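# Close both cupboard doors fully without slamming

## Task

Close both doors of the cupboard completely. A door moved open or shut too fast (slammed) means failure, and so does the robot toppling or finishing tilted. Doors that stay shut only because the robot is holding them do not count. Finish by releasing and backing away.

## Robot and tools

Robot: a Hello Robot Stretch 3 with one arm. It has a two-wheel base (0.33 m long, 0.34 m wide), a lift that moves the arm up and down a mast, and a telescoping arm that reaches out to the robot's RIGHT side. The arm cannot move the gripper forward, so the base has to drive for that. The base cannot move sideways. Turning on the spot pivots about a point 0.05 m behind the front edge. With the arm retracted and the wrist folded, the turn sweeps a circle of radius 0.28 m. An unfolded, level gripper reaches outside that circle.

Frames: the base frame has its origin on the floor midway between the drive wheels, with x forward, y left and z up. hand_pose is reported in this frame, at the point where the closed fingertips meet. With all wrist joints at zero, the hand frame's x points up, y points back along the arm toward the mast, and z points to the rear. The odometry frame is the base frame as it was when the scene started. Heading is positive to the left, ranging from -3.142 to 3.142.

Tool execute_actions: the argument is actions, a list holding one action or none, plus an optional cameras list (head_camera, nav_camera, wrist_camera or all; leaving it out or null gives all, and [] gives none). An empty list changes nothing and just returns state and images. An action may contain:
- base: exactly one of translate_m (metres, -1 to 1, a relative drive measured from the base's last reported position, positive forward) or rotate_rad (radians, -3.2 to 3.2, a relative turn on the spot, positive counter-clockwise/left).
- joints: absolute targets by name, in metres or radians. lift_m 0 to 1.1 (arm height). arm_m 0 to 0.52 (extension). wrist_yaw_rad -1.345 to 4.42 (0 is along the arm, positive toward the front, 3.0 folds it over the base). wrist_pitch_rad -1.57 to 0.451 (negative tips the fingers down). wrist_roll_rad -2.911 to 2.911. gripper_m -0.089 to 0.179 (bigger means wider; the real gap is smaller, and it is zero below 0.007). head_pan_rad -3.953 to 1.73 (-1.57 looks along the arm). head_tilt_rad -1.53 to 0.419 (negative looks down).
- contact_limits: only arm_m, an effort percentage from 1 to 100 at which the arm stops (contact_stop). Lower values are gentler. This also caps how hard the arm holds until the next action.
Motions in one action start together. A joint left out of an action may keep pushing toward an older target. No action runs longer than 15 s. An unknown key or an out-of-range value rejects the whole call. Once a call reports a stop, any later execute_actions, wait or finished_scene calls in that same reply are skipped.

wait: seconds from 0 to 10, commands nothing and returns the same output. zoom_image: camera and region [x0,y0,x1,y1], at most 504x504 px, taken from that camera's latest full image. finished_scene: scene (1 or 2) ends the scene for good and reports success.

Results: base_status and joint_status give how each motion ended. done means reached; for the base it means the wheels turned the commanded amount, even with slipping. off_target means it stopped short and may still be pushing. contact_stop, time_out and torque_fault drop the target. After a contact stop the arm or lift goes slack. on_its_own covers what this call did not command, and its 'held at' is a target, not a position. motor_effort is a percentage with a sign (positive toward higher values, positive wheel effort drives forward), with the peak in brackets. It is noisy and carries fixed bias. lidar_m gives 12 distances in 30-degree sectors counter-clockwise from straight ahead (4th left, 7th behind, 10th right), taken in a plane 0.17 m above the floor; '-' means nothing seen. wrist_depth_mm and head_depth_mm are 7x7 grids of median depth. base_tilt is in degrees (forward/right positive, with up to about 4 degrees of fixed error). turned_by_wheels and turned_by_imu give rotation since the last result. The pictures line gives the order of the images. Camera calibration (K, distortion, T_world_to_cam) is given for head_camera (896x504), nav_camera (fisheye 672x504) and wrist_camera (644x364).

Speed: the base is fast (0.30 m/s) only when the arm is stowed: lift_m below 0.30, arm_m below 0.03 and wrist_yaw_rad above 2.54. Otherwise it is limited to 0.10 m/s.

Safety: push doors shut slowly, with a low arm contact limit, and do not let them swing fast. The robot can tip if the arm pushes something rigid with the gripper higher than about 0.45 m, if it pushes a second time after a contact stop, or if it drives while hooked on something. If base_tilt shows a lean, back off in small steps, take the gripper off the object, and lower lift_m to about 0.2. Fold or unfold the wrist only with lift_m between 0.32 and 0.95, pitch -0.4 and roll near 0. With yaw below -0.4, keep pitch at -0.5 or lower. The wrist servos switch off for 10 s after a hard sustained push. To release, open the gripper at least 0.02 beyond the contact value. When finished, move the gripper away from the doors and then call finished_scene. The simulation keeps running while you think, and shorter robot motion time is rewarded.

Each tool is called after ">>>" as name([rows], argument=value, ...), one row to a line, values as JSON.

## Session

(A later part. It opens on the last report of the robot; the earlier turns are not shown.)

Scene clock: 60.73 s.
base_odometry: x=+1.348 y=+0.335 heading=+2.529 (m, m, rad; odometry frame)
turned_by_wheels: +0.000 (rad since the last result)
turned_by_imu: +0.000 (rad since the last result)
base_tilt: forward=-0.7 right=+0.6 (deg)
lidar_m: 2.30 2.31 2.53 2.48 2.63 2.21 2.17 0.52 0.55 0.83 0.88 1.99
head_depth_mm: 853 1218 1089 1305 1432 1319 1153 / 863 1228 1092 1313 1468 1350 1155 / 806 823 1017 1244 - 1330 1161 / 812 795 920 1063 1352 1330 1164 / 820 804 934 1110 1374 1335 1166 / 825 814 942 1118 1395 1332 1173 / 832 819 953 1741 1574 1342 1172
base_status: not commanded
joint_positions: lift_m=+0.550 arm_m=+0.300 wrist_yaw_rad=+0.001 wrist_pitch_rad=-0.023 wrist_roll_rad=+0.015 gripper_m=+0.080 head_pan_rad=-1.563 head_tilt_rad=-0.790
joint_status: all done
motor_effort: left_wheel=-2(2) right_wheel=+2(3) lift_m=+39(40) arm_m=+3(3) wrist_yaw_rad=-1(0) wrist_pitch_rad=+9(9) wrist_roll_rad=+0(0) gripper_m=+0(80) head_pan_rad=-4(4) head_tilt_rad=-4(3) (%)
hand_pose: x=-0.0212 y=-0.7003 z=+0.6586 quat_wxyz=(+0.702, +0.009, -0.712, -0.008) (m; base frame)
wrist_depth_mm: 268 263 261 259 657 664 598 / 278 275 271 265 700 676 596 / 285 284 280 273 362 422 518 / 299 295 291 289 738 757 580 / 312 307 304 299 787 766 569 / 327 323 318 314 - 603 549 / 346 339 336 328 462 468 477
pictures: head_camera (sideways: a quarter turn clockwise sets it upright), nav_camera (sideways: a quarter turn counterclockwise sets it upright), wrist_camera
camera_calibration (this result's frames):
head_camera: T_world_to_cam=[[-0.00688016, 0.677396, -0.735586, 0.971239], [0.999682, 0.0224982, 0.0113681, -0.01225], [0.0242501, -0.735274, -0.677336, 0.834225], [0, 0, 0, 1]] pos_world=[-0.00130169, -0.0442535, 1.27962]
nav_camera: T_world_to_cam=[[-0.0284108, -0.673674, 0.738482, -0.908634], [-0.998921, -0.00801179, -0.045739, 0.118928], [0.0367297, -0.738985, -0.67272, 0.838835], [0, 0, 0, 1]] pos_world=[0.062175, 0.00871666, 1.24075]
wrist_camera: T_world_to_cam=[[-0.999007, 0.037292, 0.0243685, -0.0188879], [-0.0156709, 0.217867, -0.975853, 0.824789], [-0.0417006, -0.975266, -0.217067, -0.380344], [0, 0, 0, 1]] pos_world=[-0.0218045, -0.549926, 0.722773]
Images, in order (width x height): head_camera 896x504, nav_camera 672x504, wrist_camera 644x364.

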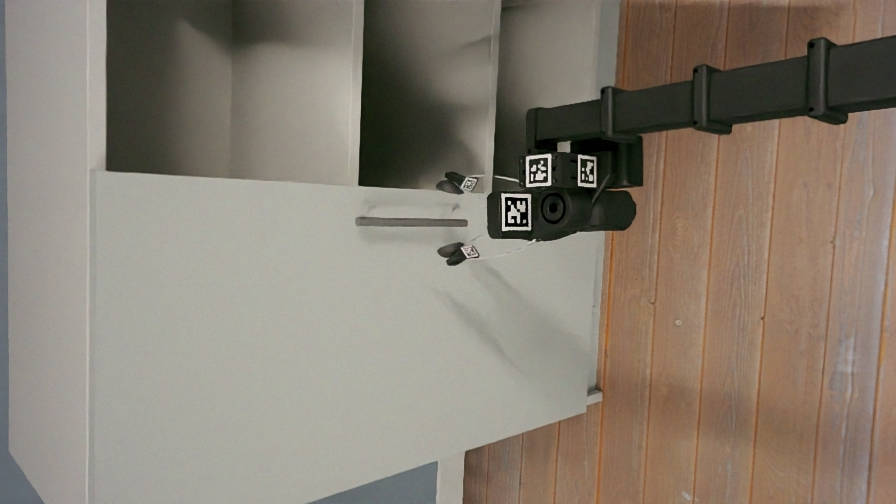

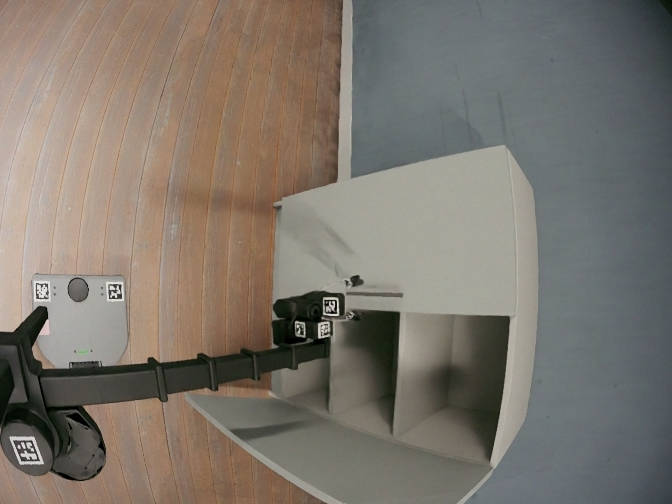

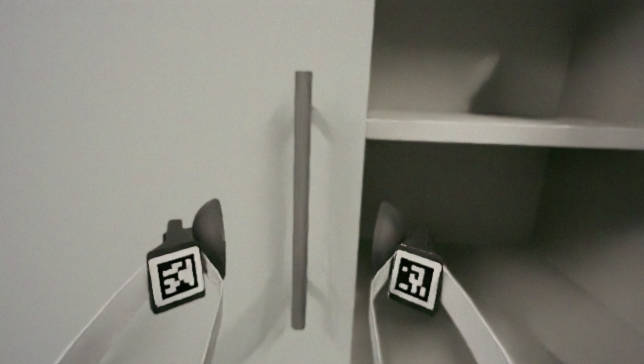

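Centred. Door face y≈-0.83, bar ≈-0.80.

>>> execute_actions([
  {"joints":{"arm_m":0.395}},
], cameras=[])

>>> execute_actions([
  {"joints":{"gripper_m":-0.03}},
], cameras=["wrist_camera"])

>>> execute_actions([
  {"joints":{"arm_m":0.3},"base":{"translate_m":0.012}},
], cameras=[])

>>> execute_actions([
  {"joints":{"arm_m":0.19},"base":{"translate_m":0.045}},
])

Scene clock: 63.07 s.
base_odometry: x=+1.348 y=+0.335 heading=+2.529 (m, m, rad; odometry frame)
turned_by_wheels: +0.000 (rad since the last result)
turned_by_imu: +0.000 (rad since the last result)
base_tilt: forward=-0.5 right=+0.6 (deg)
lidar_m: 2.31 2.31 2.52 2.49 2.63 2.21 2.17 0.52 0.55 0.83 0.88 1.99
head_depth_mm: 851 1216 1091 1315 1444 1321 1151 / 862 1225 1093 1312 1459 - 1149 / 808 824 1017 1301 1454 1329 1161 / 813 794 920 1089 1349 1332 1159 / 820 805 928 1109 1371 1331 1167 / 827 811 943 1125 1388 1341 1171 / 831 819 954 1747 1566 1344 1169
base_status: not commanded
joint_positions: lift_m=+0.550 arm_m=+0.395 wrist_yaw_rad=+0.001 wrist_pitch_rad=-0.023 wrist_roll_rad=+0.015 gripper_m=+0.080 head_pan_rad=-1.563 head_tilt_rad=-0.790
joint_status: all done
motor_effort: left_wheel=-3(3) right_wheel=+2(2) lift_m=+40(40) arm_m=+3(5) wrist_yaw_rad=-1(0) wrist_pitch_rad=+9(9) wrist_roll_rad=+0(0) gripper_m=+0(0) head_pan_rad=-5(4) head_tilt_rad=-4(3) (%)
hand_pose: x=-0.0212 y=-0.7953 z=+0.6586 quat_wxyz=(+0.702, +0.009, -0.712, -0.008) (m; base frame)
wrist_depth_mm: 174 173 172 167 574 571 565 / 182 180 176 172 591 599 592 / 188 186 183 179 227 229 264 / 196 194 191 187 649 645 576 / 204 202 198 195 663 668 602 / 214 211 210 204 - 604 558 / 223 221 217 213 462 475 476
pictures: none
No camera images: the call's "cameras" was empty. Leave "cameras" out to get every camera's image.

Scene clock: 64.67 s.
base_odometry: x=+1.348 y=+0.335 heading=+2.529 (m, m, rad; odometry frame)
turned_by_wheels: +0.000 (rad since the last result)
turned_by_imu: +0.000 (rad since the last result)
base_tilt: forward=-0.6 right=+0.6 (deg)
lidar_m: 2.31 2.31 2.53 2.48 2.63 2.21 2.16 0.52 0.55 0.83 0.88 2.00
head_depth_mm: 851 1221 1090 1317 1437 1321 1159 / 864 1227 1094 1321 1450 - 1145 / 809 824 1016 1324 1460 1330 1153 / 815 797 919 1083 1356 1327 1160 / 821 805 931 1109 1369 1338 1167 / 825 811 942 1128 1385 1338 1161 / 831 820 951 1744 1581 1338 1171
base_status: not commanded
joint_positions: lift_m=+0.550 arm_m=+0.395 wrist_yaw_rad=+0.006 wrist_pitch_rad=-0.023 wrist_roll_rad=+0.015 gripper_m=-0.029 head_pan_rad=-1.563 head_tilt_rad=-0.790
joint_status: all done
motor_effort: left_wheel=-1(3) right_wheel=-2(2) lift_m=+40(40) arm_m=+4(3) wrist_yaw_rad=-4(4) wrist_pitch_rad=+9(9) wrist_roll_rad=+0(0) gripper_m=-14(91) head_pan_rad=-5(4) head_tilt_rad=-4(3) (%)
hand_pose: x=-0.0200 y=-0.7953 z=+0.6586 quat_wxyz=(+0.702, +0.010, -0.712, -0.006) (m; base frame)
wrist_depth_mm: 175 173 170 168 582 579 561 / 182 179 178 173 602 602 591 / 190 186 183 180 226 227 262 / 198 196 191 187 632 640 569 / 206 204 200 176 666 683 594 / 216 213 212 170 600 605 564 / 226 223 219 213 449 466 483
pictures: wrist_camera
camera_calibration (this result's frames):
wrist_camera: T_world_to_cam=[[-0.999181, 0.0322998, 0.0243639, -0.0180395], [-0.0167551, 0.217779, -0.975854, 0.845418], [-0.0368258, -0.975464, -0.217059, -0.473009], [0, 0, 0, 1]] pos_world=[-0.0212786, -0.644934, 0.722774]
Images, in order (width x height): wrist_camera 644x364.

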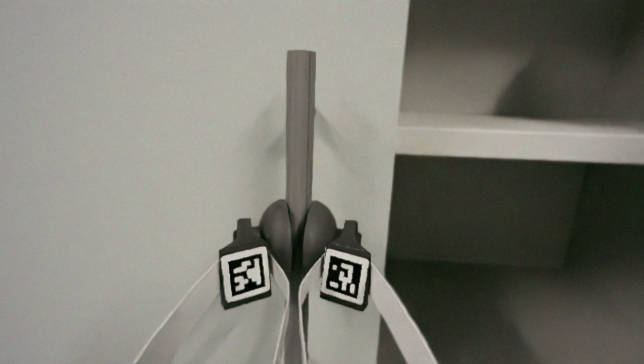

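Scene clock: 66.60 s.
base_odometry: x=+1.338 y=+0.342 heading=+2.529 (m, m, rad; odometry frame)
turned_by_wheels: +0.000 (rad since the last result)
turned_by_imu: +0.000 (rad since the last result)
base_tilt: forward=-0.6 right=+0.6 (deg)
lidar_m: 2.29 2.29 2.53 2.48 2.63 2.23 2.18 0.53 0.59 0.83 0.88 2.00
head_depth_mm: 852 1215 1087 1318 1448 1324 1179 / 861 1227 1094 1310 1473 1358 1159 / 808 808 959 1280 - 1329 1163 / 815 795 919 1089 1357 1330 1162 / 822 802 933 1110 1370 1337 1167 / 825 812 940 1126 1458 1336 1170 / 832 823 952 1745 1579 1341 1172
base_status: done
joint_positions: lift_m=+0.550 arm_m=+0.300 wrist_yaw_rad=-0.001 wrist_pitch_rad=-0.021 wrist_roll_rad=+0.015 gripper_m=-0.030 head_pan_rad=-1.563 head_tilt_rad=-0.790
joint_status: all done
motor_effort: left_wheel=-3(9) right_wheel=+2(13) lift_m=+40(40) arm_m=-5(10) wrist_yaw_rad=+2(11) wrist_pitch_rad=+8(9) wrist_roll_rad=+0(0) gripper_m=-9(14) head_pan_rad=-4(4) head_tilt_rad=-3(4) (%)
hand_pose: x=-0.0218 y=-0.7010 z=+0.6591 quat_wxyz=(+0.702, +0.007, -0.712, -0.008) (m; base frame)
wrist_depth_mm: 266 264 260 257 661 660 625 / 279 273 270 265 693 690 609 / 288 285 281 276 339 448 521 / 298 299 290 284 750 734 608 / 310 306 303 - 768 770 595 / 326 322 322 318 592 603 565 / 343 339 334 327 465 477 477
pictures: none
No camera images: the call's "cameras" was empty. Leave "cameras" out to get every camera's image.

Scene clock: 68.67 s.
base_odometry: x=+1.302 y=+0.368 heading=+2.529 (m, m, rad; odometry frame)
turned_by_wheels: +0.000 (rad since the last result)
turned_by_imu: +0.000 (rad since the last result)
base_tilt: forward=-0.6 right=+0.6 (deg)
lidar_m: 2.29 2.25 2.53 2.47 2.62 2.28 2.22 0.57 0.68 0.83 0.88 2.00
head_depth_mm: 852 1223 1082 1311 1439 1326 1152 / 857 1215 1091 1322 1450 - 1135 / 806 791 914 1102 1407 - 1158 / 814 800 928 1099 1315 1330 1166 / 821 807 938 1112 1377 1333 1161 / 825 815 945 1128 1492 1335 1165 / 833 825 1476 1791 1567 1339 1173
base_status: done
joint_positions: lift_m=+0.550 arm_m=+0.190 wrist_yaw_rad=-0.001 wrist_pitch_rad=-0.021 wrist_roll_rad=+0.015 gripper_m=-0.030 head_pan_rad=-1.563 head_tilt_rad=-0.790
joint_status: all done
motor_effort: left_wheel=-3(3) right_wheel=+2(7) lift_m=+40(40) arm_m=-5(6) wrist_yaw_rad=+1(1) wrist_pitch_rad=+8(8) wrist_roll_rad=+0(0) gripper_m=-10(9) head_pan_rad=-4(4) head_tilt_rad=-4(4) (%)
hand_pose: x=-0.0217 y=-0.5910 z=+0.6591 quat_wxyz=(+0.702, +0.007, -0.712, -0.008) (m; base frame)
wrist_depth_mm: 374 371 371 361 788 770 655 / 397 382 382 373 808 816 657 / 407 400 401 395 430 812 592 / 435 416 413 406 863 877 650 / 962 438 422 - 794 843 640 / - 458 450 453 615 605 579 / 975 478 467 460 514 833 531
pictures: head_camera (sideways: a quarter turn clockwise sets it upright), nav_camera (sideways: a quarter turn counterclockwise sets it upright), wrist_camera
camera_calibration (this result's frames):
head_camera: T_world_to_cam=[[-0.00685497, 0.677397, -0.735586, 0.971238], [0.999683, 0.022461, 0.0113681, -0.01225], [0.0242228, -0.735275, -0.677336, 0.834225], [0, 0, 0, 1]] pos_world=[-0.00130333, -0.0442533, 1.27962]
nav_camera: T_world_to_cam=[[-0.0284358, -0.673673, 0.738482, -0.908633], [-0.998922, -0.00797463, -0.045739, 0.118928], [0.0367022, -0.738987, -0.67272, 0.838835], [0, 0, 0, 1]] pos_world=[0.0621753, 0.00871459, 1.24075]
wrist_camera: T_world_to_cam=[[-0.998943, 0.039022, 0.0243019, -0.0223391], [-0.0153041, 0.216195, -0.97623, 0.800669], [-0.0433484, -0.97557, -0.215369, -0.274991], [0, 0, 0, 1]] pos_world=[-0.0219823, -0.440502, 0.722956]
Images, in order (width x height): head_camera 896x504, nav_camera 672x504, wrist_camera 644x364.

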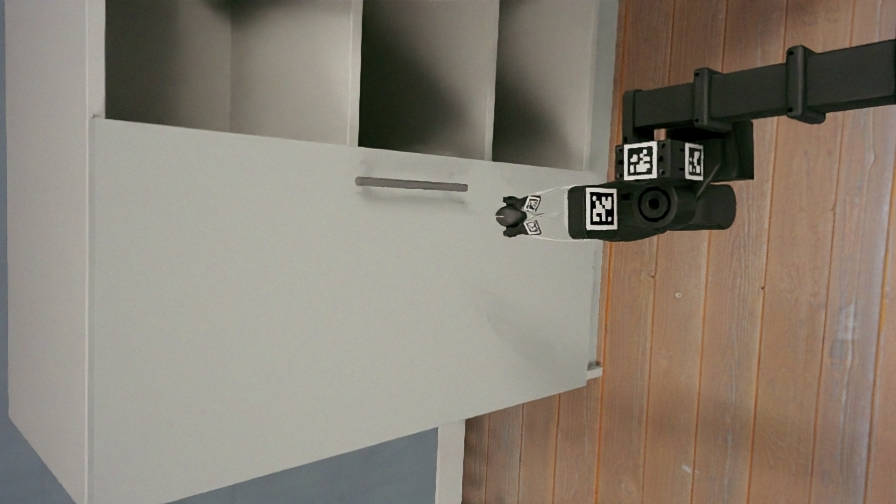

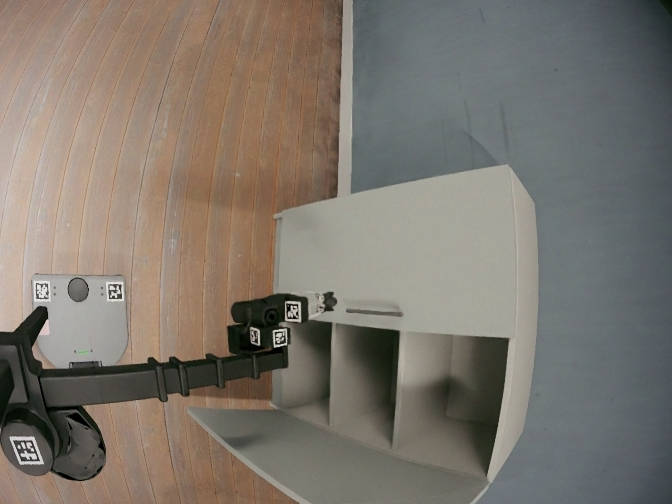

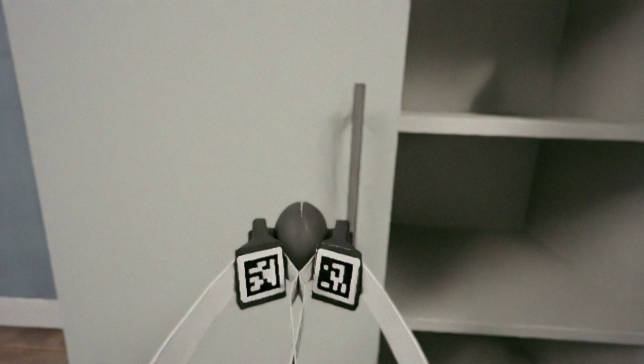

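Slipped on the catch. Deeper and harder.

>>> execute_actions([
  {"joints":{"gripper_m":0.07,"arm_m":0.3},"base":{"translate_m":-0.057}},
], cameras=[])

>>> execute_actions([
  {"joints":{"arm_m":0.412}},
], cameras=[])

>>> execute_actions([
  {"joints":{"gripper_m":-0.07}},
], cameras=["wrist_camera"])

>>> execute_actions([
  {"joints":{"arm_m":0.37}},
], cameras=["wrist_camera"])

Scene clock: 71.13 s.
base_odometry: x=+1.348 y=+0.335 heading=+2.529 (m, m, rad; odometry frame)
turned_by_wheels: +0.000 (rad since the last result)
turned_by_imu: +0.000 (rad since the last result)
base_tilt: forward=-0.6 right=+0.5 (deg)
lidar_m: 2.30 2.30 2.54 2.48 2.62 2.21 2.16 0.52 0.55 0.83 0.88 1.99
head_depth_mm: 852 1216 1088 1320 1446 1323 1175 / 860 1229 1093 1310 1470 1351 1162 / 808 822 1016 1239 - 1322 1159 / 815 795 919 1064 1355 1323 1161 / 820 803 931 1109 1376 1337 1163 / 828 812 940 1120 1393 1344 1169 / 833 820 955 1739 1581 1339 1172
base_status: done
joint_positions: lift_m=+0.550 arm_m=+0.300 wrist_yaw_rad=-0.001 wrist_pitch_rad=-0.021 wrist_roll_rad=+0.015 gripper_m=+0.070 head_pan_rad=-1.563 head_tilt_rad=-0.790
joint_status: all done
motor_effort: left_wheel=-3(8) right_wheel=+2(4) lift_m=+40(40) arm_m=+3(0) wrist_yaw_rad=+0(0) wrist_pitch_rad=+8(8) wrist_roll_rad=+0(0) gripper_m=+0(81) head_pan_rad=-4(4) head_tilt_rad=-4(4) (%)
hand_pose: x=-0.0217 y=-0.7003 z=+0.6591 quat_wxyz=(+0.702, +0.007, -0.712, -0.008) (m; base frame)
wrist_depth_mm: 266 263 259 256 654 659 606 / 278 273 271 265 687 692 592 / 286 282 279 272 369 446 524 / 300 296 292 287 756 757 592 / 311 309 300 298 778 739 578 / 328 322 319 315 - 615 547 / 342 340 335 326 463 477 478
pictures: none
No camera images: the call's "cameras" was empty. Leave "cameras" out to get every camera's image.

Scene clock: 73.20 s.
base_odometry: x=+1.348 y=+0.335 heading=+2.529 (m, m, rad; odometry frame)
turned_by_wheels: +0.000 (rad since the last result)
turned_by_imu: +0.000 (rad since the last result)
base_tilt: forward=-0.6 right=+0.5 (deg)
lidar_m: 2.30 2.30 2.52 2.47 2.63 2.21 2.17 0.52 0.55 0.83 0.88 1.99
head_depth_mm: 859 1220 1089 1305 1439 1324 1180 / 865 1231 1095 1320 1452 - 1160 / 813 823 1018 1310 1446 1331 1158 / 817 795 924 1094 1348 1329 1165 / 824 806 932 1107 1365 1337 1159 / 830 813 944 1120 1397 1342 1168 / 839 819 950 1736 1579 1338 1171
base_status: not commanded
joint_positions: lift_m=+0.550 arm_m=+0.410 wrist_yaw_rad=-0.018 wrist_pitch_rad=-0.026 wrist_roll_rad=+0.015 gripper_m=+0.070 head_pan_rad=-1.563 head_tilt_rad=-0.790
joint_status: all done
on_its_own: arm_m is at rest, and its effort (+17) is outside its rest range (-14 to +14); wrist_yaw_rad is at rest, and its effort (+13) is outside its rest range (-12 to +12)
motor_effort: left_wheel=-6(5) right_wheel=+3(3) lift_m=+38(40) arm_m=+17(20) wrist_yaw_rad=+13(13) wrist_pitch_rad=+10(10) wrist_roll_rad=+0(0) gripper_m=-1(2) head_pan_rad=-4(4) head_tilt_rad=-4(3) (%)
hand_pose: x=-0.0261 y=-0.8109 z=+0.6578 quat_wxyz=(+0.702, +0.003, -0.712, -0.016) (m; base frame)
wrist_depth_mm: 157 157 156 154 570 567 560 / 164 163 161 159 591 597 573 / 170 170 168 165 214 220 252 / 178 177 174 172 638 634 544 / 185 184 180 179 665 661 573 / 194 191 191 188 - 600 553 / 204 200 199 197 462 465 468
pictures: none
No camera images: the call's "cameras" was empty. Leave "cameras" out to get every camera's image.

Scene clock: 75.90 s.
base_odometry: x=+1.348 y=+0.335 heading=+2.529 (m, m, rad; odometry frame)
turned_by_wheels: +0.000 (rad since the last result)
turned_by_imu: +0.001 (rad since the last result)
base_tilt: forward=-0.5 right=+0.6 (deg)
lidar_m: 2.30 2.31 2.53 2.48 2.63 2.21 2.17 0.52 0.55 0.83 0.88 2.00
head_depth_mm: 843 1222 1081 1305 1444 1323 1155 / 856 1230 1085 1313 1449 - 1172 / 803 825 1010 1317 1443 1326 1161 / 807 799 921 1095 1361 1334 1166 / 817 803 935 1111 1367 1336 1167 / 819 813 947 1124 1399 1332 1168 / 826 821 951 1744 1572 1335 1168
base_status: not commanded
joint_positions: lift_m=+0.550 arm_m=+0.411 wrist_yaw_rad=+0.005 wrist_pitch_rad=-0.028 wrist_roll_rad=+0.015 gripper_m=-0.066 head_pan_rad=-1.564 head_tilt_rad=-0.793
joint_status: gripper_m off_target (ended at -0.066, target -0.070)
motor_effort: left_wheel=+0(16) right_wheel=+0(13) lift_m=+36(38) arm_m=+9(17) wrist_yaw_rad=-3(22) wrist_pitch_rad=+11(14) wrist_roll_rad=+0(0) gripper_m=-26(100) head_pan_rad=-4(5) head_tilt_rad=-3(4) (%)
hand_pose: x=-0.0202 y=-0.8116 z=+0.6574 quat_wxyz=(+0.702, +0.012, -0.712, -0.008) (m; base frame)
wrist_depth_mm: 160 158 156 153 155 549 545 / 166 164 162 158 579 587 571 / 173 171 168 163 209 213 243 / 181 179 175 171 632 623 578 / 190 187 184 144 659 646 592 / 198 195 193 148 591 595 565 / 208 203 203 195 444 461 474
pictures: wrist_camera
camera_calibration (this result's frames):
wrist_camera: T_world_to_cam=[[-0.999144, 0.0329754, 0.0249728, -0.0175432], [-0.0170084, 0.222816, -0.974712, 0.851147], [-0.0377059, -0.974303, -0.222064, -0.484987], [0, 0, 0, 1]] pos_world=[-0.0213384, -0.661594, 0.722363]
Images, in order (width x height): wrist_camera 644x364.

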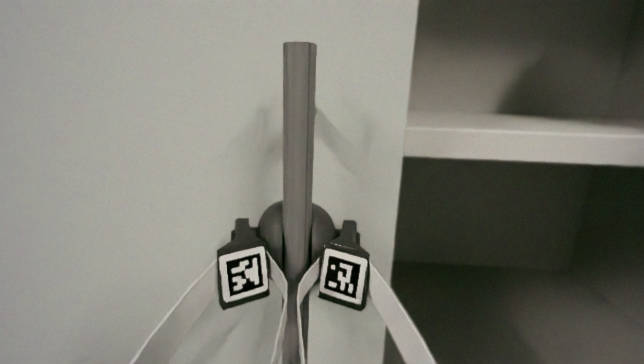

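Scene clock: 77.27 s.
base_odometry: x=+1.348 y=+0.335 heading=+2.529 (m, m, rad; odometry frame)
turned_by_wheels: +0.001 (rad since the last result)
turned_by_imu: +0.001 (rad since the last result)
base_tilt: forward=-0.6 right=+0.6 (deg)
lidar_m: 2.30 2.31 2.53 2.48 2.63 2.21 2.16 0.52 0.55 0.79 0.86 2.00
head_depth_mm: 841 1213 1083 1306 1447 1323 1164 / 850 1226 1086 1315 1451 1344 1155 / 799 782 1012 1282 1449 1325 1161 / 803 761 878 1039 1315 1323 1162 / 809 775 900 1079 1335 1332 1161 / 816 793 923 1109 1397 1339 1165 / 820 809 949 1745 1571 1346 1168
base_status: not commanded
joint_positions: lift_m=+0.550 arm_m=+0.370 wrist_yaw_rad=+0.022 wrist_pitch_rad=-0.025 wrist_roll_rad=+0.015 gripper_m=-0.060 head_pan_rad=-1.564 head_tilt_rad=-0.793
joint_status: all done
on_its_own: gripper_m is held at -0.061, not at your -0.070, by its stall guard, which is still easing; wrist_yaw_rad is at rest, and its effort (-16) is outside its rest range (-12 to +12)
motor_effort: left_wheel=+11(11) right_wheel=-14(14) lift_m=+36(36) arm_m=-6(12) wrist_yaw_rad=-16(15) wrist_pitch_rad=+10(11) wrist_roll_rad=+0(0) gripper_m=-26(27) head_pan_rad=-3(4) head_tilt_rad=-2(3) (%)
hand_pose: x=-0.0157 y=-0.7709 z=+0.6582 quat_wxyz=(+0.702, +0.017, -0.712, -0.001) (m; base frame)
wrist_depth_mm: 178 170 162 155 153 588 576 / 186 177 168 159 612 615 607 / 193 185 175 164 249 248 249 / 202 193 184 172 681 661 627 / 212 203 193 145 681 686 623 / 224 212 - 153 581 614 574 / 235 222 210 196 447 464 475
pictures: wrist_camera
camera_calibration (this result's frames):
wrist_camera: T_world_to_cam=[[-0.99957, 0.0155786, 0.0248593, -0.027784], [-0.0208327, 0.219703, -0.975344, 0.840815], [-0.0206561, -0.975442, -0.219284, -0.447416], [0, 0, 0, 1]] pos_world=[-0.0194975, -0.620726, 0.722664]
Images, in order (width x height): wrist_camera 644x364.

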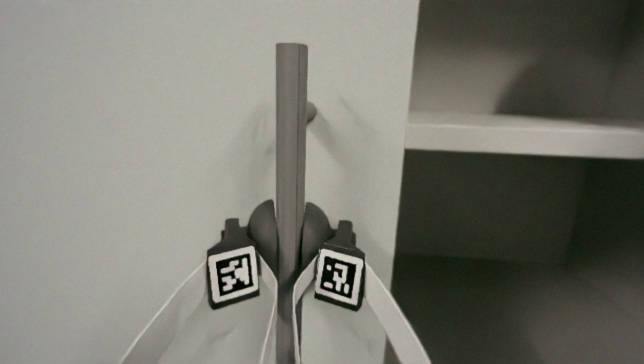

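>>> execute_actions([
  {"joints":{"arm_m":0.29},"base":{"translate_m":0.03}},
], cameras=[])

>>> execute_actions([
  {"joints":{"arm_m":0.2},"base":{"translate_m":0.05}},
], cameras=["wrist_camera","nav_camera"])

>>> execute_actions([
  {"joints":{"gripper_m":0.06}},
], cameras=[])

>>> execute_actions([
  {"joints":{"arm_m":0.0}},
], cameras=["nav_camera"])

Scene clock: 79.77 s.
base_odometry: x=+1.324 y=+0.353 heading=+2.530 (m, m, rad; odometry frame)
turned_by_wheels: +0.001 (rad since the last result)
turned_by_imu: +0.001 (rad since the last result)
base_tilt: forward=-0.6 right=+0.6 (deg)
lidar_m: 2.27 2.28 2.52 2.48 2.62 2.24 2.20 0.55 0.62 0.69 0.83 1.99
head_depth_mm: 844 1224 1087 1308 1440 1325 1157 / 849 1229 1089 1310 1478 1352 1156 / 859 675 810 1208 - 1321 1161 / 807 685 795 939 1192 1327 1156 / 810 720 843 1015 1272 1334 1163 / 816 759 892 1084 1462 1331 1166 / 824 802 977 1786 1574 1340 1167
base_status: done
joint_positions: lift_m=+0.550 arm_m=+0.290 wrist_yaw_rad=+0.028 wrist_pitch_rad=-0.026 wrist_roll_rad=+0.015 gripper_m=-0.048 head_pan_rad=-1.564 head_tilt_rad=-0.793
joint_status: all done
on_its_own: gripper_m is held at -0.049, not at your -0.070, by its stall guard, which is still easing; wrist_yaw_rad is at rest, and its effort (-19) is outside its rest range (-12 to +12)
motor_effort: left_wheel=+10(18) right_wheel=-14(13) lift_m=+36(36) arm_m=-6(7) wrist_yaw_rad=-19(20) wrist_pitch_rad=+10(10) wrist_roll_rad=+0(0) gripper_m=-18(25) head_pan_rad=-4(4) head_tilt_rad=-3(3) (%)
hand_pose: x=-0.0142 y=-0.6909 z=+0.6580 quat_wxyz=(+0.702, +0.019, -0.712, +0.001) (m; base frame)
wrist_depth_mm: 223 196 173 154 144 674 645 / 234 206 180 155 150 687 660 / 249 216 187 158 157 373 474 / 264 225 197 167 163 740 659 / 283 238 213 146 704 765 645 / 301 254 - 154 548 599 582 / 321 274 227 189 443 469 469
pictures: none
No camera images: the call's "cameras" was empty. Leave "cameras" out to get every camera's image.

Scene clock: 81.67 s.
base_odometry: x=+1.283 y=+0.381 heading=+2.531 (m, m, rad; odometry frame)
turned_by_wheels: +0.001 (rad since the last result)
turned_by_imu: +0.001 (rad since the last result)
base_tilt: forward=-0.6 right=+0.6 (deg)
lidar_m: 2.27 2.23 2.51 2.47 2.63 2.29 2.25 0.58 0.73 0.60 0.82 2.00
head_depth_mm: 845 1216 1082 1307 1443 1324 1154 / 852 1232 1088 1318 1443 - 1139 / 857 591 666 828 1441 1269 1157 / 867 619 703 820 1055 1304 1161 / 876 663 784 954 1217 1329 1164 / 816 730 880 1102 1525 1342 1167 / 887 822 1536 1791 1569 1339 1162
base_status: done
joint_positions: lift_m=+0.550 arm_m=+0.201 wrist_yaw_rad=+0.050 wrist_pitch_rad=-0.026 wrist_roll_rad=+0.015 gripper_m=-0.048 head_pan_rad=-1.564 head_tilt_rad=-0.793
joint_status: all done
on_its_own: gripper_m is held at -0.049, not at your -0.070, by its stall guard, which is not easing now; right_wheel is at rest, and its effort (-23) is outside its rest range (-18 to +18); wrist_yaw_rad is at rest, and its effort (-34) is outside its rest range (-12 to +12)
motor_effort: left_wheel=+15(16) right_wheel=-23(23) lift_m=+36(36) arm_m=-9(15) wrist_yaw_rad=-34(34) wrist_pitch_rad=+10(10) wrist_roll_rad=+0(0) gripper_m=-25(25) head_pan_rad=-4(4) head_tilt_rad=-3(3) (%)
hand_pose: x=-0.0086 y=-0.6009 z=+0.6578 quat_wxyz=(+0.702, +0.027, -0.711, +0.008) (m; base frame)
wrist_depth_mm: 879 272 201 157 136 753 702 / 894 286 209 155 140 764 728 / 970 303 217 156 147 802 680 / 983 327 230 165 154 804 751 / - 346 264 165 161 858 741 / - 393 - 164 173 605 620 / - 436 268 191 493 512 507
pictures: nav_camera (sideways: a quarter turn counterclockwise sets it upright), wrist_camera
camera_calibration (this result's frames):
nav_camera: T_world_to_cam=[[-0.0289441, -0.675457, 0.736831, -0.906478], [-0.998928, -0.0070904, -0.0457396, 0.118929], [0.0361195, -0.737365, -0.674528, 0.84119], [0, 0, 0, 1]] pos_world=[0.062181, 0.0088209, 1.24077]
wrist_camera: T_world_to_cam=[[-0.999612, -0.0124783, 0.0249087, -0.0401613], [-0.027047, 0.220326, -0.975051, 0.803416], [0.00667892, -0.975347, -0.220578, -0.280393], [0, 0, 0, 1]] pos_world=[-0.016543, -0.450994, 0.722524]
Images, in order (width x height): nav_camera 672x504, wrist_camera 644x364.

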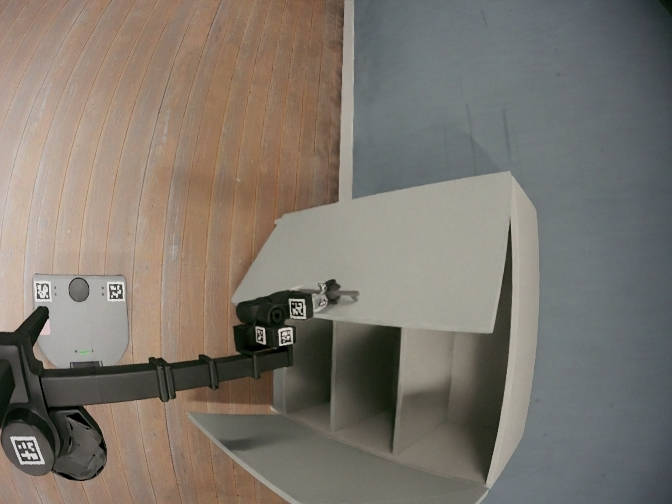

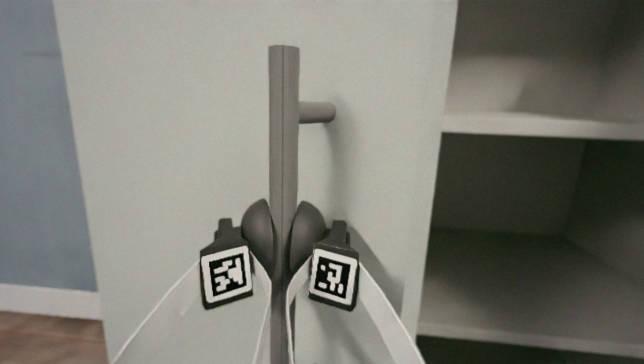

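Scene clock: 83.23 s.
base_odometry: x=+1.283 y=+0.381 heading=+2.530 (m, m, rad; odometry frame)
turned_by_wheels: -0.001 (rad since the last result)
turned_by_imu: -0.001 (rad since the last result)
base_tilt: forward=-0.5 right=+0.6 (deg)
lidar_m: 2.27 2.23 2.52 2.47 2.63 2.29 2.25 0.58 0.73 0.61 0.83 2.00
head_depth_mm: 845 1221 1081 1310 1435 1318 1149 / 853 1231 1091 1310 1441 - 1136 / 860 600 680 815 1404 1275 1161 / 870 633 727 849 1085 1301 1158 / 876 677 798 969 1239 1333 1167 / 819 741 885 1114 1526 1335 1170 / 889 822 1535 1801 1567 1340 1167
base_status: not commanded
joint_positions: lift_m=+0.550 arm_m=+0.200 wrist_yaw_rad=+0.070 wrist_pitch_rad=-0.024 wrist_roll_rad=+0.015 gripper_m=+0.060 head_pan_rad=-1.564 head_tilt_rad=-0.793
joint_status: all done
on_its_own: wrist_yaw_rad is held at +0.067, not at your +0.000, by its stall guard, which is not easing now
motor_effort: left_wheel=+1(16) right_wheel=-1(23) lift_m=+36(36) arm_m=-4(9) wrist_yaw_rad=-1(34) wrist_pitch_rad=+9(10) wrist_roll_rad=+0(0) gripper_m=+0(82) head_pan_rad=-4(4) head_tilt_rad=-3(3) (%)
hand_pose: x=-0.0036 y=-0.6002 z=+0.6584 quat_wxyz=(+0.702, +0.034, -0.711, +0.016) (m; base frame)
wrist_depth_mm: 870 296 223 181 152 735 723 / 937 312 234 176 157 768 750 / 982 331 244 178 163 799 620 / 993 356 255 190 169 819 752 / - 380 246 199 176 796 750 / - 443 259 207 602 594 611 / 996 405 295 215 194 513 499
pictures: none
No camera images: the call's "cameras" was empty. Leave "cameras" out to get every camera's image.

Scene clock: 85.93 s.
base_odometry: x=+1.283 y=+0.381 heading=+2.530 (m, m, rad; odometry frame)
turned_by_wheels: +0.000 (rad since the last result)
turned_by_imu: +0.000 (rad since the last result)
base_tilt: forward=-0.6 right=+0.5 (deg)
lidar_m: 2.27 2.23 2.52 2.47 2.62 2.30 2.25 0.58 0.73 0.61 0.82 2.01
head_depth_mm: 846 1222 1078 1304 1437 1322 1153 / 849 1229 1086 1313 1453 1322 1180 / 858 600 681 821 1252 1299 1183 / 868 633 726 852 1068 1305 1154 / 874 676 799 974 1243 1335 1164 / 819 738 887 1114 1529 1335 1166 / 890 824 1545 1787 1570 1334 1160
base_status: not commanded
joint_positions: lift_m=+0.550 arm_m=+0.000 wrist_yaw_rad=+0.068 wrist_pitch_rad=-0.023 wrist_roll_rad=+0.015 gripper_m=+0.060 head_pan_rad=-1.564 head_tilt_rad=-0.793
joint_status: all done
on_its_own: wrist_yaw_rad is held at +0.067, not at your +0.000, by its stall guard, which is not easing now
motor_effort: left_wheel=+1(1) right_wheel=+0(0) lift_m=+36(36) arm_m=-5(7) wrist_yaw_rad=-1(1) wrist_pitch_rad=+9(9) wrist_roll_rad=+0(0) gripper_m=+0(0) head_pan_rad=-4(4) head_tilt_rad=-3(3) (%)
hand_pose: x=-0.0041 y=-0.4003 z=+0.6587 quat_wxyz=(+0.702, +0.033, -0.711, +0.015) (m; base frame)
wrist_depth_mm: - - 469 376 948 922 764 / - - 485 387 990 944 737 / - - 506 383 995 - 675 / - - 531 411 - - 747 / - - 504 432 893 857 737 / - - 536 453 - 952 666 / - - 616 470 842 904 707
pictures: nav_camera (sideways: a quarter turn counterclockwise sets it upright)
camera_calibration (this result's frames):
nav_camera: T_world_to_cam=[[-0.0289443, -0.675457, 0.736831, -0.906478], [-0.998928, -0.00709017, -0.0457396, 0.118929], [0.0361194, -0.737365, -0.674528, 0.84119], [0, 0, 0, 1]] pos_world=[0.062181, 0.00882089, 1.24077]
Images, in order (width x height): nav_camera 672x504.

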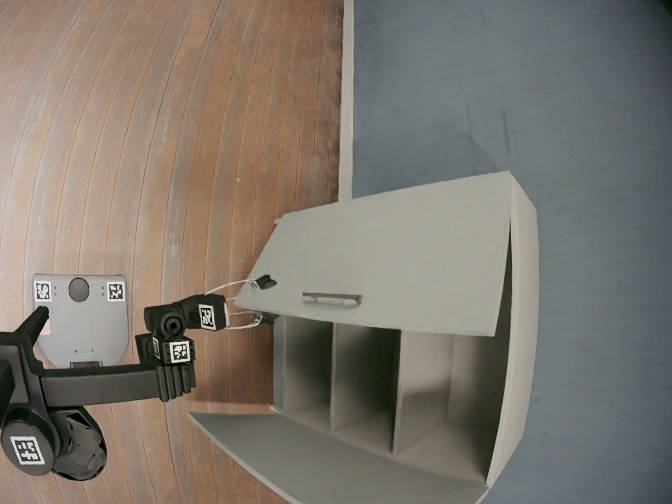

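>>> execute_actions([
  {"joints":{"wrist_yaw_rad":1.0,"wrist_pitch_rad":-0.4,"gripper_m":0,"lift_m":0.35},"base":{"translate_m":-0.78}},
], cameras=[])

>>> execute_actions([
  {"joints":{"wrist_yaw_rad":0.3}},
], cameras=[])

>>> execute_actions([
  {"joints":{"arm_m":0.2}},
], cameras=[])

>>> execute_actions([
  {"base":{"translate_m":0.36}},
], cameras=["nav_camera"])

>>> execute_actions([
  {"base":{"translate_m":0.07},"joints":{"arm_m":0.3}},
], cameras=[])

>>> execute_actions([
  {"joints":{"arm_m":0.38}},
], cameras=["nav_camera","head_camera"])

Scene clock: 95.60 s.
base_odometry: x=+1.921 y=-0.067 heading=+2.530 (m, m, rad; odometry frame)
turned_by_wheels: +0.000 (rad since the last result)
turned_by_imu: -0.002 (rad since the last result)
base_tilt: forward=-0.6 right=+0.6 (deg)
lidar_m: 2.99 3.34 2.58 2.52 1.96 1.49 1.47 1.56 1.28 0.74 0.47 0.94
head_depth_mm: 1054 1196 1373 1633 1550 1320 1157 / 1071 1207 1394 1637 1558 1325 1162 / 1074 1216 1411 1670 1552 1324 1157 / 1080 1227 1424 1693 1556 1333 1160 / 1050 1110 1158 1211 1244 1300 1178 / 822 717 772 837 911 1000 1122 / 896 609 628 670 709 772 1130
base_status: done
joint_positions: lift_m=+0.350 arm_m=+0.000 wrist_yaw_rad=+0.998 wrist_pitch_rad=-0.412 wrist_roll_rad=+0.015 gripper_m=+0.000 head_pan_rad=-1.564 head_tilt_rad=-0.793
joint_status: all done
motor_effort: left_wheel=+0(8) right_wheel=+1(3) lift_m=+29(31) arm_m=-4(4) wrist_yaw_rad=+1(4) wrist_pitch_rad=+5(9) wrist_roll_rad=+0(0) gripper_m=-2(83) head_pan_rad=-3(4) head_tilt_rad=-3(2) (%)
hand_pose: x=+0.1677 y=-0.2674 z=+0.3641 quat_wxyz=(+0.673, +0.460, -0.543, +0.201) (m; base frame)
wrist_depth_mm: - - - 262 265 296 324 / - - - 289 290 330 374 / 963 - - 320 330 372 432 / 773 797 800 354 376 439 522 / 659 662 684 - 442 527 700 / 554 565 564 - 574 608 601 / 476 484 486 496 504 515 512
pictures: none
No camera images: the call's "cameras" was empty. Leave "cameras" out to get every camera's image.

Scene clock: 96.93 s.
base_odometry: x=+1.921 y=-0.067 heading=+2.530 (m, m, rad; odometry frame)
turned_by_wheels: +0.000 (rad since the last result)
turned_by_imu: +0.000 (rad since the last result)
base_tilt: forward=-0.6 right=+0.6 (deg)
lidar_m: 2.99 3.37 2.58 2.52 1.95 1.50 1.47 1.56 1.28 0.74 0.47 0.94
head_depth_mm: 1057 1200 1380 1627 1545 1322 1154 / 1063 1205 1399 1650 1547 1328 1160 / 1070 1215 1404 1674 1555 1321 1161 / 1081 1235 1425 1699 1547 1329 1166 / 1053 1110 1162 1211 1247 1312 1167 / 820 720 771 837 910 997 1128 / 892 608 629 672 711 772 1133
base_status: not commanded
joint_positions: lift_m=+0.350 arm_m=+0.000 wrist_yaw_rad=+0.302 wrist_pitch_rad=-0.412 wrist_roll_rad=+0.015 gripper_m=+0.000 head_pan_rad=-1.564 head_tilt_rad=-0.793
joint_status: all done
motor_effort: left_wheel=-1(0) right_wheel=+1(1) lift_m=+29(30) arm_m=-4(4) wrist_yaw_rad=-1(1) wrist_pitch_rad=+5(5) wrist_roll_rad=+0(0) gripper_m=-2(2) head_pan_rad=-4(4) head_tilt_rad=-3(3) (%)
hand_pose: x=+0.0455 y=-0.3602 z=+0.3641 quat_wxyz=(+0.701, +0.247, -0.667, -0.041) (m; base frame)
wrist_depth_mm: 237 284 371 516 891 842 764 / 246 297 396 584 992 878 832 / 260 320 431 702 - 953 887 / 273 336 457 800 832 886 874 / 295 361 477 - 703 715 705 / 321 385 552 - 578 591 603 / 473 466 496 499 514 507 522
pictures: none
No camera images: the call's "cameras" was empty. Leave "cameras" out to get every camera's image.

Scene clock: 99.63 s.
base_odometry: x=+1.921 y=-0.067 heading=+2.530 (m, m, rad; odometry frame)
turned_by_wheels: +0.000 (rad since the last result)
turned_by_imu: +0.000 (rad since the last result)
base_tilt: forward=-0.6 right=+0.6 (deg)
lidar_m: 2.98 3.34 2.58 2.53 1.95 1.50 1.47 1.56 1.28 0.74 0.47 0.94
head_depth_mm: 1054 1202 1377 1626 1543 1322 1156 / 1065 1201 1393 1648 1558 1344 1165 / 1074 1217 1411 1676 1564 1354 1140 / 1082 1224 1424 1687 1560 1332 1166 / 1053 1113 1153 1213 1251 1303 1157 / 819 720 772 836 910 1000 1124 / 893 608 630 671 711 771 1131
base_status: not commanded
joint_positions: lift_m=+0.350 arm_m=+0.200 wrist_yaw_rad=+0.301 wrist_pitch_rad=-0.412 wrist_roll_rad=+0.015 gripper_m=+0.000 head_pan_rad=-1.564 head_tilt_rad=-0.793
joint_status: all done
motor_effort: left_wheel=-1(0) right_wheel=+1(1) lift_m=+29(29) arm_m=+3(7) wrist_yaw_rad=+0(1) wrist_pitch_rad=+5(5) wrist_roll_rad=+0(0) gripper_m=-2(2) head_pan_rad=-4(3) head_tilt_rad=-3(3) (%)
hand_pose: x=+0.0451 y=-0.5597 z=+0.3641 quat_wxyz=(+0.701, +0.247, -0.667, -0.042) (m; base frame)
wrist_depth_mm: 195 233 299 511 724 677 619 / 203 247 325 578 783 730 656 / 213 260 350 642 850 779 713 / 226 275 380 744 847 787 768 / 238 293 390 - 681 723 731 / 251 319 399 - 585 587 605 / 267 331 478 497 504 510 515
pictures: none
No camera images: the call's "cameras" was empty. Leave "cameras" out to get every camera's image.

Scene clock: 104.47 s.
base_odometry: x=+1.626 y=+0.140 heading=+2.530 (m, m, rad; odometry frame)
turned_by_wheels: +0.000 (rad since the last result)
turned_by_imu: +0.001 (rad since the last result)
base_tilt: forward=-0.6 right=+0.6 (deg)
lidar_m: 2.63 3.15 2.55 2.50 2.43 1.87 1.83 1.70 1.30 0.53 0.52 1.95
head_depth_mm: 1060 1220 1406 1651 1545 1321 1153 / 789 705 844 1557 1507 1347 1166 / 862 634 741 896 1126 1354 1138 / 866 597 662 781 950 1173 1161 / 874 561 597 694 807 1055 1167 / 885 1182 547 650 1454 1334 1169 / 892 1251 1077 1334 1105 1310 1173
base_status: done
joint_positions: lift_m=+0.350 arm_m=+0.200 wrist_yaw_rad=+0.298 wrist_pitch_rad=-0.416 wrist_roll_rad=+0.015 gripper_m=+0.000 head_pan_rad=-1.564 head_tilt_rad=-0.793
joint_status: not commanded
motor_effort: left_wheel=-1(6) right_wheel=+1(12) lift_m=+29(29) arm_m=+3(3) wrist_yaw_rad=+1(11) wrist_pitch_rad=+6(7) wrist_roll_rad=+0(0) gripper_m=-2(3) head_pan_rad=-4(4) head_tilt_rad=-3(2) (%)
hand_pose: x=+0.0445 y=-0.5594 z=+0.3632 quat_wxyz=(+0.701, +0.247, -0.667, -0.044) (m; base frame)
wrist_depth_mm: 98 104 116 130 146 170 200 / 105 112 126 142 163 193 236 / 113 123 137 159 185 225 281 / 123 134 153 178 212 266 767 / 133 147 167 - 250 327 701 / 149 165 181 - 316 427 605 / 458 183 225 288 482 508 518
pictures: nav_camera (sideways: a quarter turn counterclockwise sets it upright)
camera_calibration (this result's frames):
nav_camera: T_world_to_cam=[[-0.0289443, -0.675457, 0.736831, -0.906478], [-0.998928, -0.00709017, -0.0457396, 0.118929], [0.0361194, -0.737365, -0.674528, 0.84119], [0, 0, 0, 1]] pos_world=[0.062181, 0.00882088, 1.24077]
Images, in order (width x height): nav_camera 672x504.

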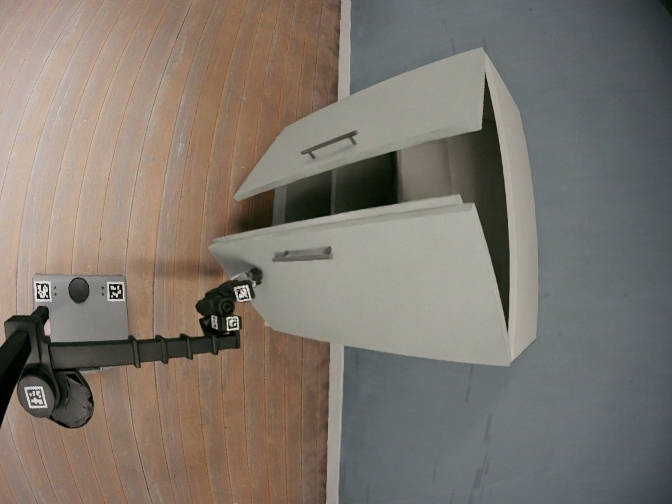

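Scene clock: 106.43 s.
base_odometry: x=+1.569 y=+0.180 heading=+2.530 (m, m, rad; odometry frame)
turned_by_wheels: +0.000 (rad since the last result)
turned_by_imu: +0.000 (rad since the last result)
base_tilt: forward=-0.6 right=+0.6 (deg)
lidar_m: 2.57 3.08 2.55 2.49 2.52 1.94 1.89 1.71 0.81 0.66 0.67 1.96
head_depth_mm: 782 740 1312 1676 1541 1323 1153 / 790 711 828 1003 1313 1343 1160 / 858 679 787 942 1153 1283 1161 / 869 651 753 890 1060 1299 1159 / 877 636 721 844 1041 1308 1159 / 885 625 725 1256 1452 1284 1166 / 891 1255 1116 848 1083 1339 1165
base_status: done
joint_positions: lift_m=+0.350 arm_m=+0.300 wrist_yaw_rad=+0.299 wrist_pitch_rad=-0.417 wrist_roll_rad=+0.015 gripper_m=+0.000 head_pan_rad=-1.564 head_tilt_rad=-0.793
joint_status: all done
motor_effort: left_wheel=-1(5) right_wheel=+0(8) lift_m=+29(29) arm_m=+3(6) wrist_yaw_rad=+1(2) wrist_pitch_rad=+7(6) wrist_roll_rad=+0(0) gripper_m=-2(2) head_pan_rad=-4(4) head_tilt_rad=-3(3) (%)
hand_pose: x=+0.0445 y=-0.6593 z=+0.3631 quat_wxyz=(+0.701, +0.247, -0.667, -0.044) (m; base frame)
wrist_depth_mm: 118 119 121 123 125 128 131 / 128 131 133 135 138 141 144 / 142 144 146 150 154 158 160 / 166 160 165 168 173 177 180 / 435 181 183 - 197 202 208 / 389 211 213 - 230 237 247 / 314 449 259 269 277 287 298
pictures: none
No camera images: the call's "cameras" was empty. Leave "cameras" out to get every camera's image.

Scene clock: 108.23 s.
base_odometry: x=+1.569 y=+0.180 heading=+2.530 (m, m, rad; odometry frame)
turned_by_wheels: +0.000 (rad since the last result)
turned_by_imu: +0.000 (rad since the last result)
base_tilt: forward=-0.6 right=+0.6 (deg)
lidar_m: 2.57 3.07 2.55 2.50 2.52 1.94 1.90 1.70 0.82 0.76 0.67 1.96
head_depth_mm: 783 748 1327 1677 1537 1316 1151 / 788 742 858 1024 1314 1334 1180 / 800 733 850 1010 1170 1314 1162 / 804 727 839 996 1156 1330 1164 / 810 718 830 981 1209 1333 1168 / 815 714 882 1296 1457 1281 1163 / 890 1258 1114 850 1084 1336 1170
base_status: not commanded
joint_positions: lift_m=+0.350 arm_m=+0.380 wrist_yaw_rad=+0.301 wrist_pitch_rad=-0.417 wrist_roll_rad=+0.015 gripper_m=+0.000 head_pan_rad=-1.564 head_tilt_rad=-0.793
joint_status: all done
motor_effort: left_wheel=-1(1) right_wheel=+1(0) lift_m=+29(29) arm_m=+3(6) wrist_yaw_rad=-1(1) wrist_pitch_rad=+7(6) wrist_roll_rad=+0(0) gripper_m=-2(2) head_pan_rad=-4(4) head_tilt_rad=-3(2) (%)
hand_pose: x=+0.0450 y=-0.7392 z=+0.3631 quat_wxyz=(+0.701, +0.248, -0.667, -0.043) (m; base frame)
wrist_depth_mm: 142 135 129 122 117 112 108 / 158 150 141 134 127 122 117 / 184 168 157 148 140 134 127 / 545 190 177 165 156 147 140 / 601 219 202 - 174 164 154 / 542 268 243 - 197 186 173 / 476 476 287 256 232 214 198
pictures: head_camera (sideways: a quarter turn clockwise sets it upright), nav_camera (sideways: a quarter turn counterclockwise sets it upright)
camera_calibration (this result's frames):
head_camera: T_world_to_cam=[[-0.00634398, 0.679201, -0.733925, 0.969071], [0.9997, 0.0216607, 0.0114043, -0.0122971], [0.0236431, -0.733633, -0.679134, 0.836568], [0, 0, 0, 1]] pos_world=[-0.0013379, -0.0441929, 1.27951]
nav_camera: T_world_to_cam=[[-0.0289439, -0.675457, 0.736831, -0.906478], [-0.998928, -0.00709077, -0.0457396, 0.118929], [0.0361198, -0.737365, -0.674528, 0.84119], [0, 0, 0, 1]] pos_world=[0.062181, 0.00882092, 1.24077]
Images, in order (width x height): head_camera 896x504, nav_camera 672x504.

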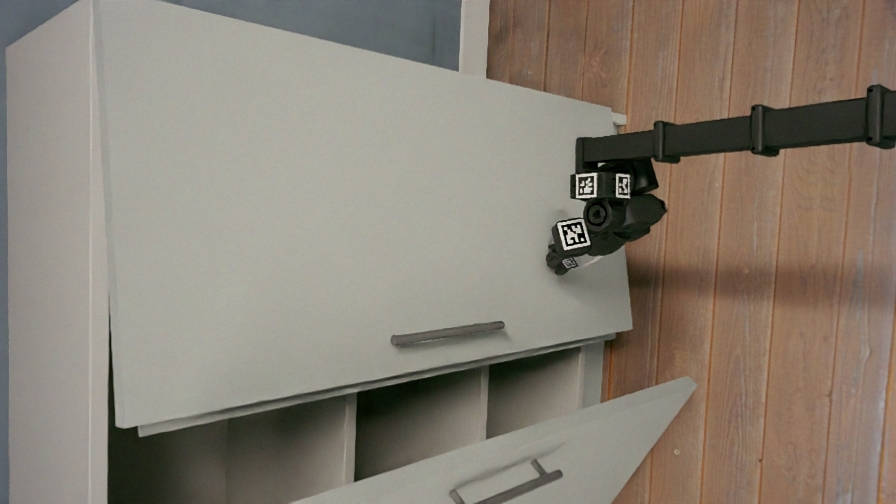

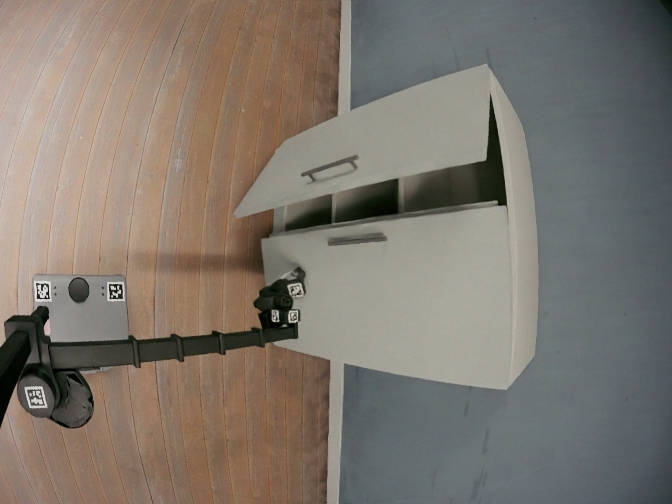

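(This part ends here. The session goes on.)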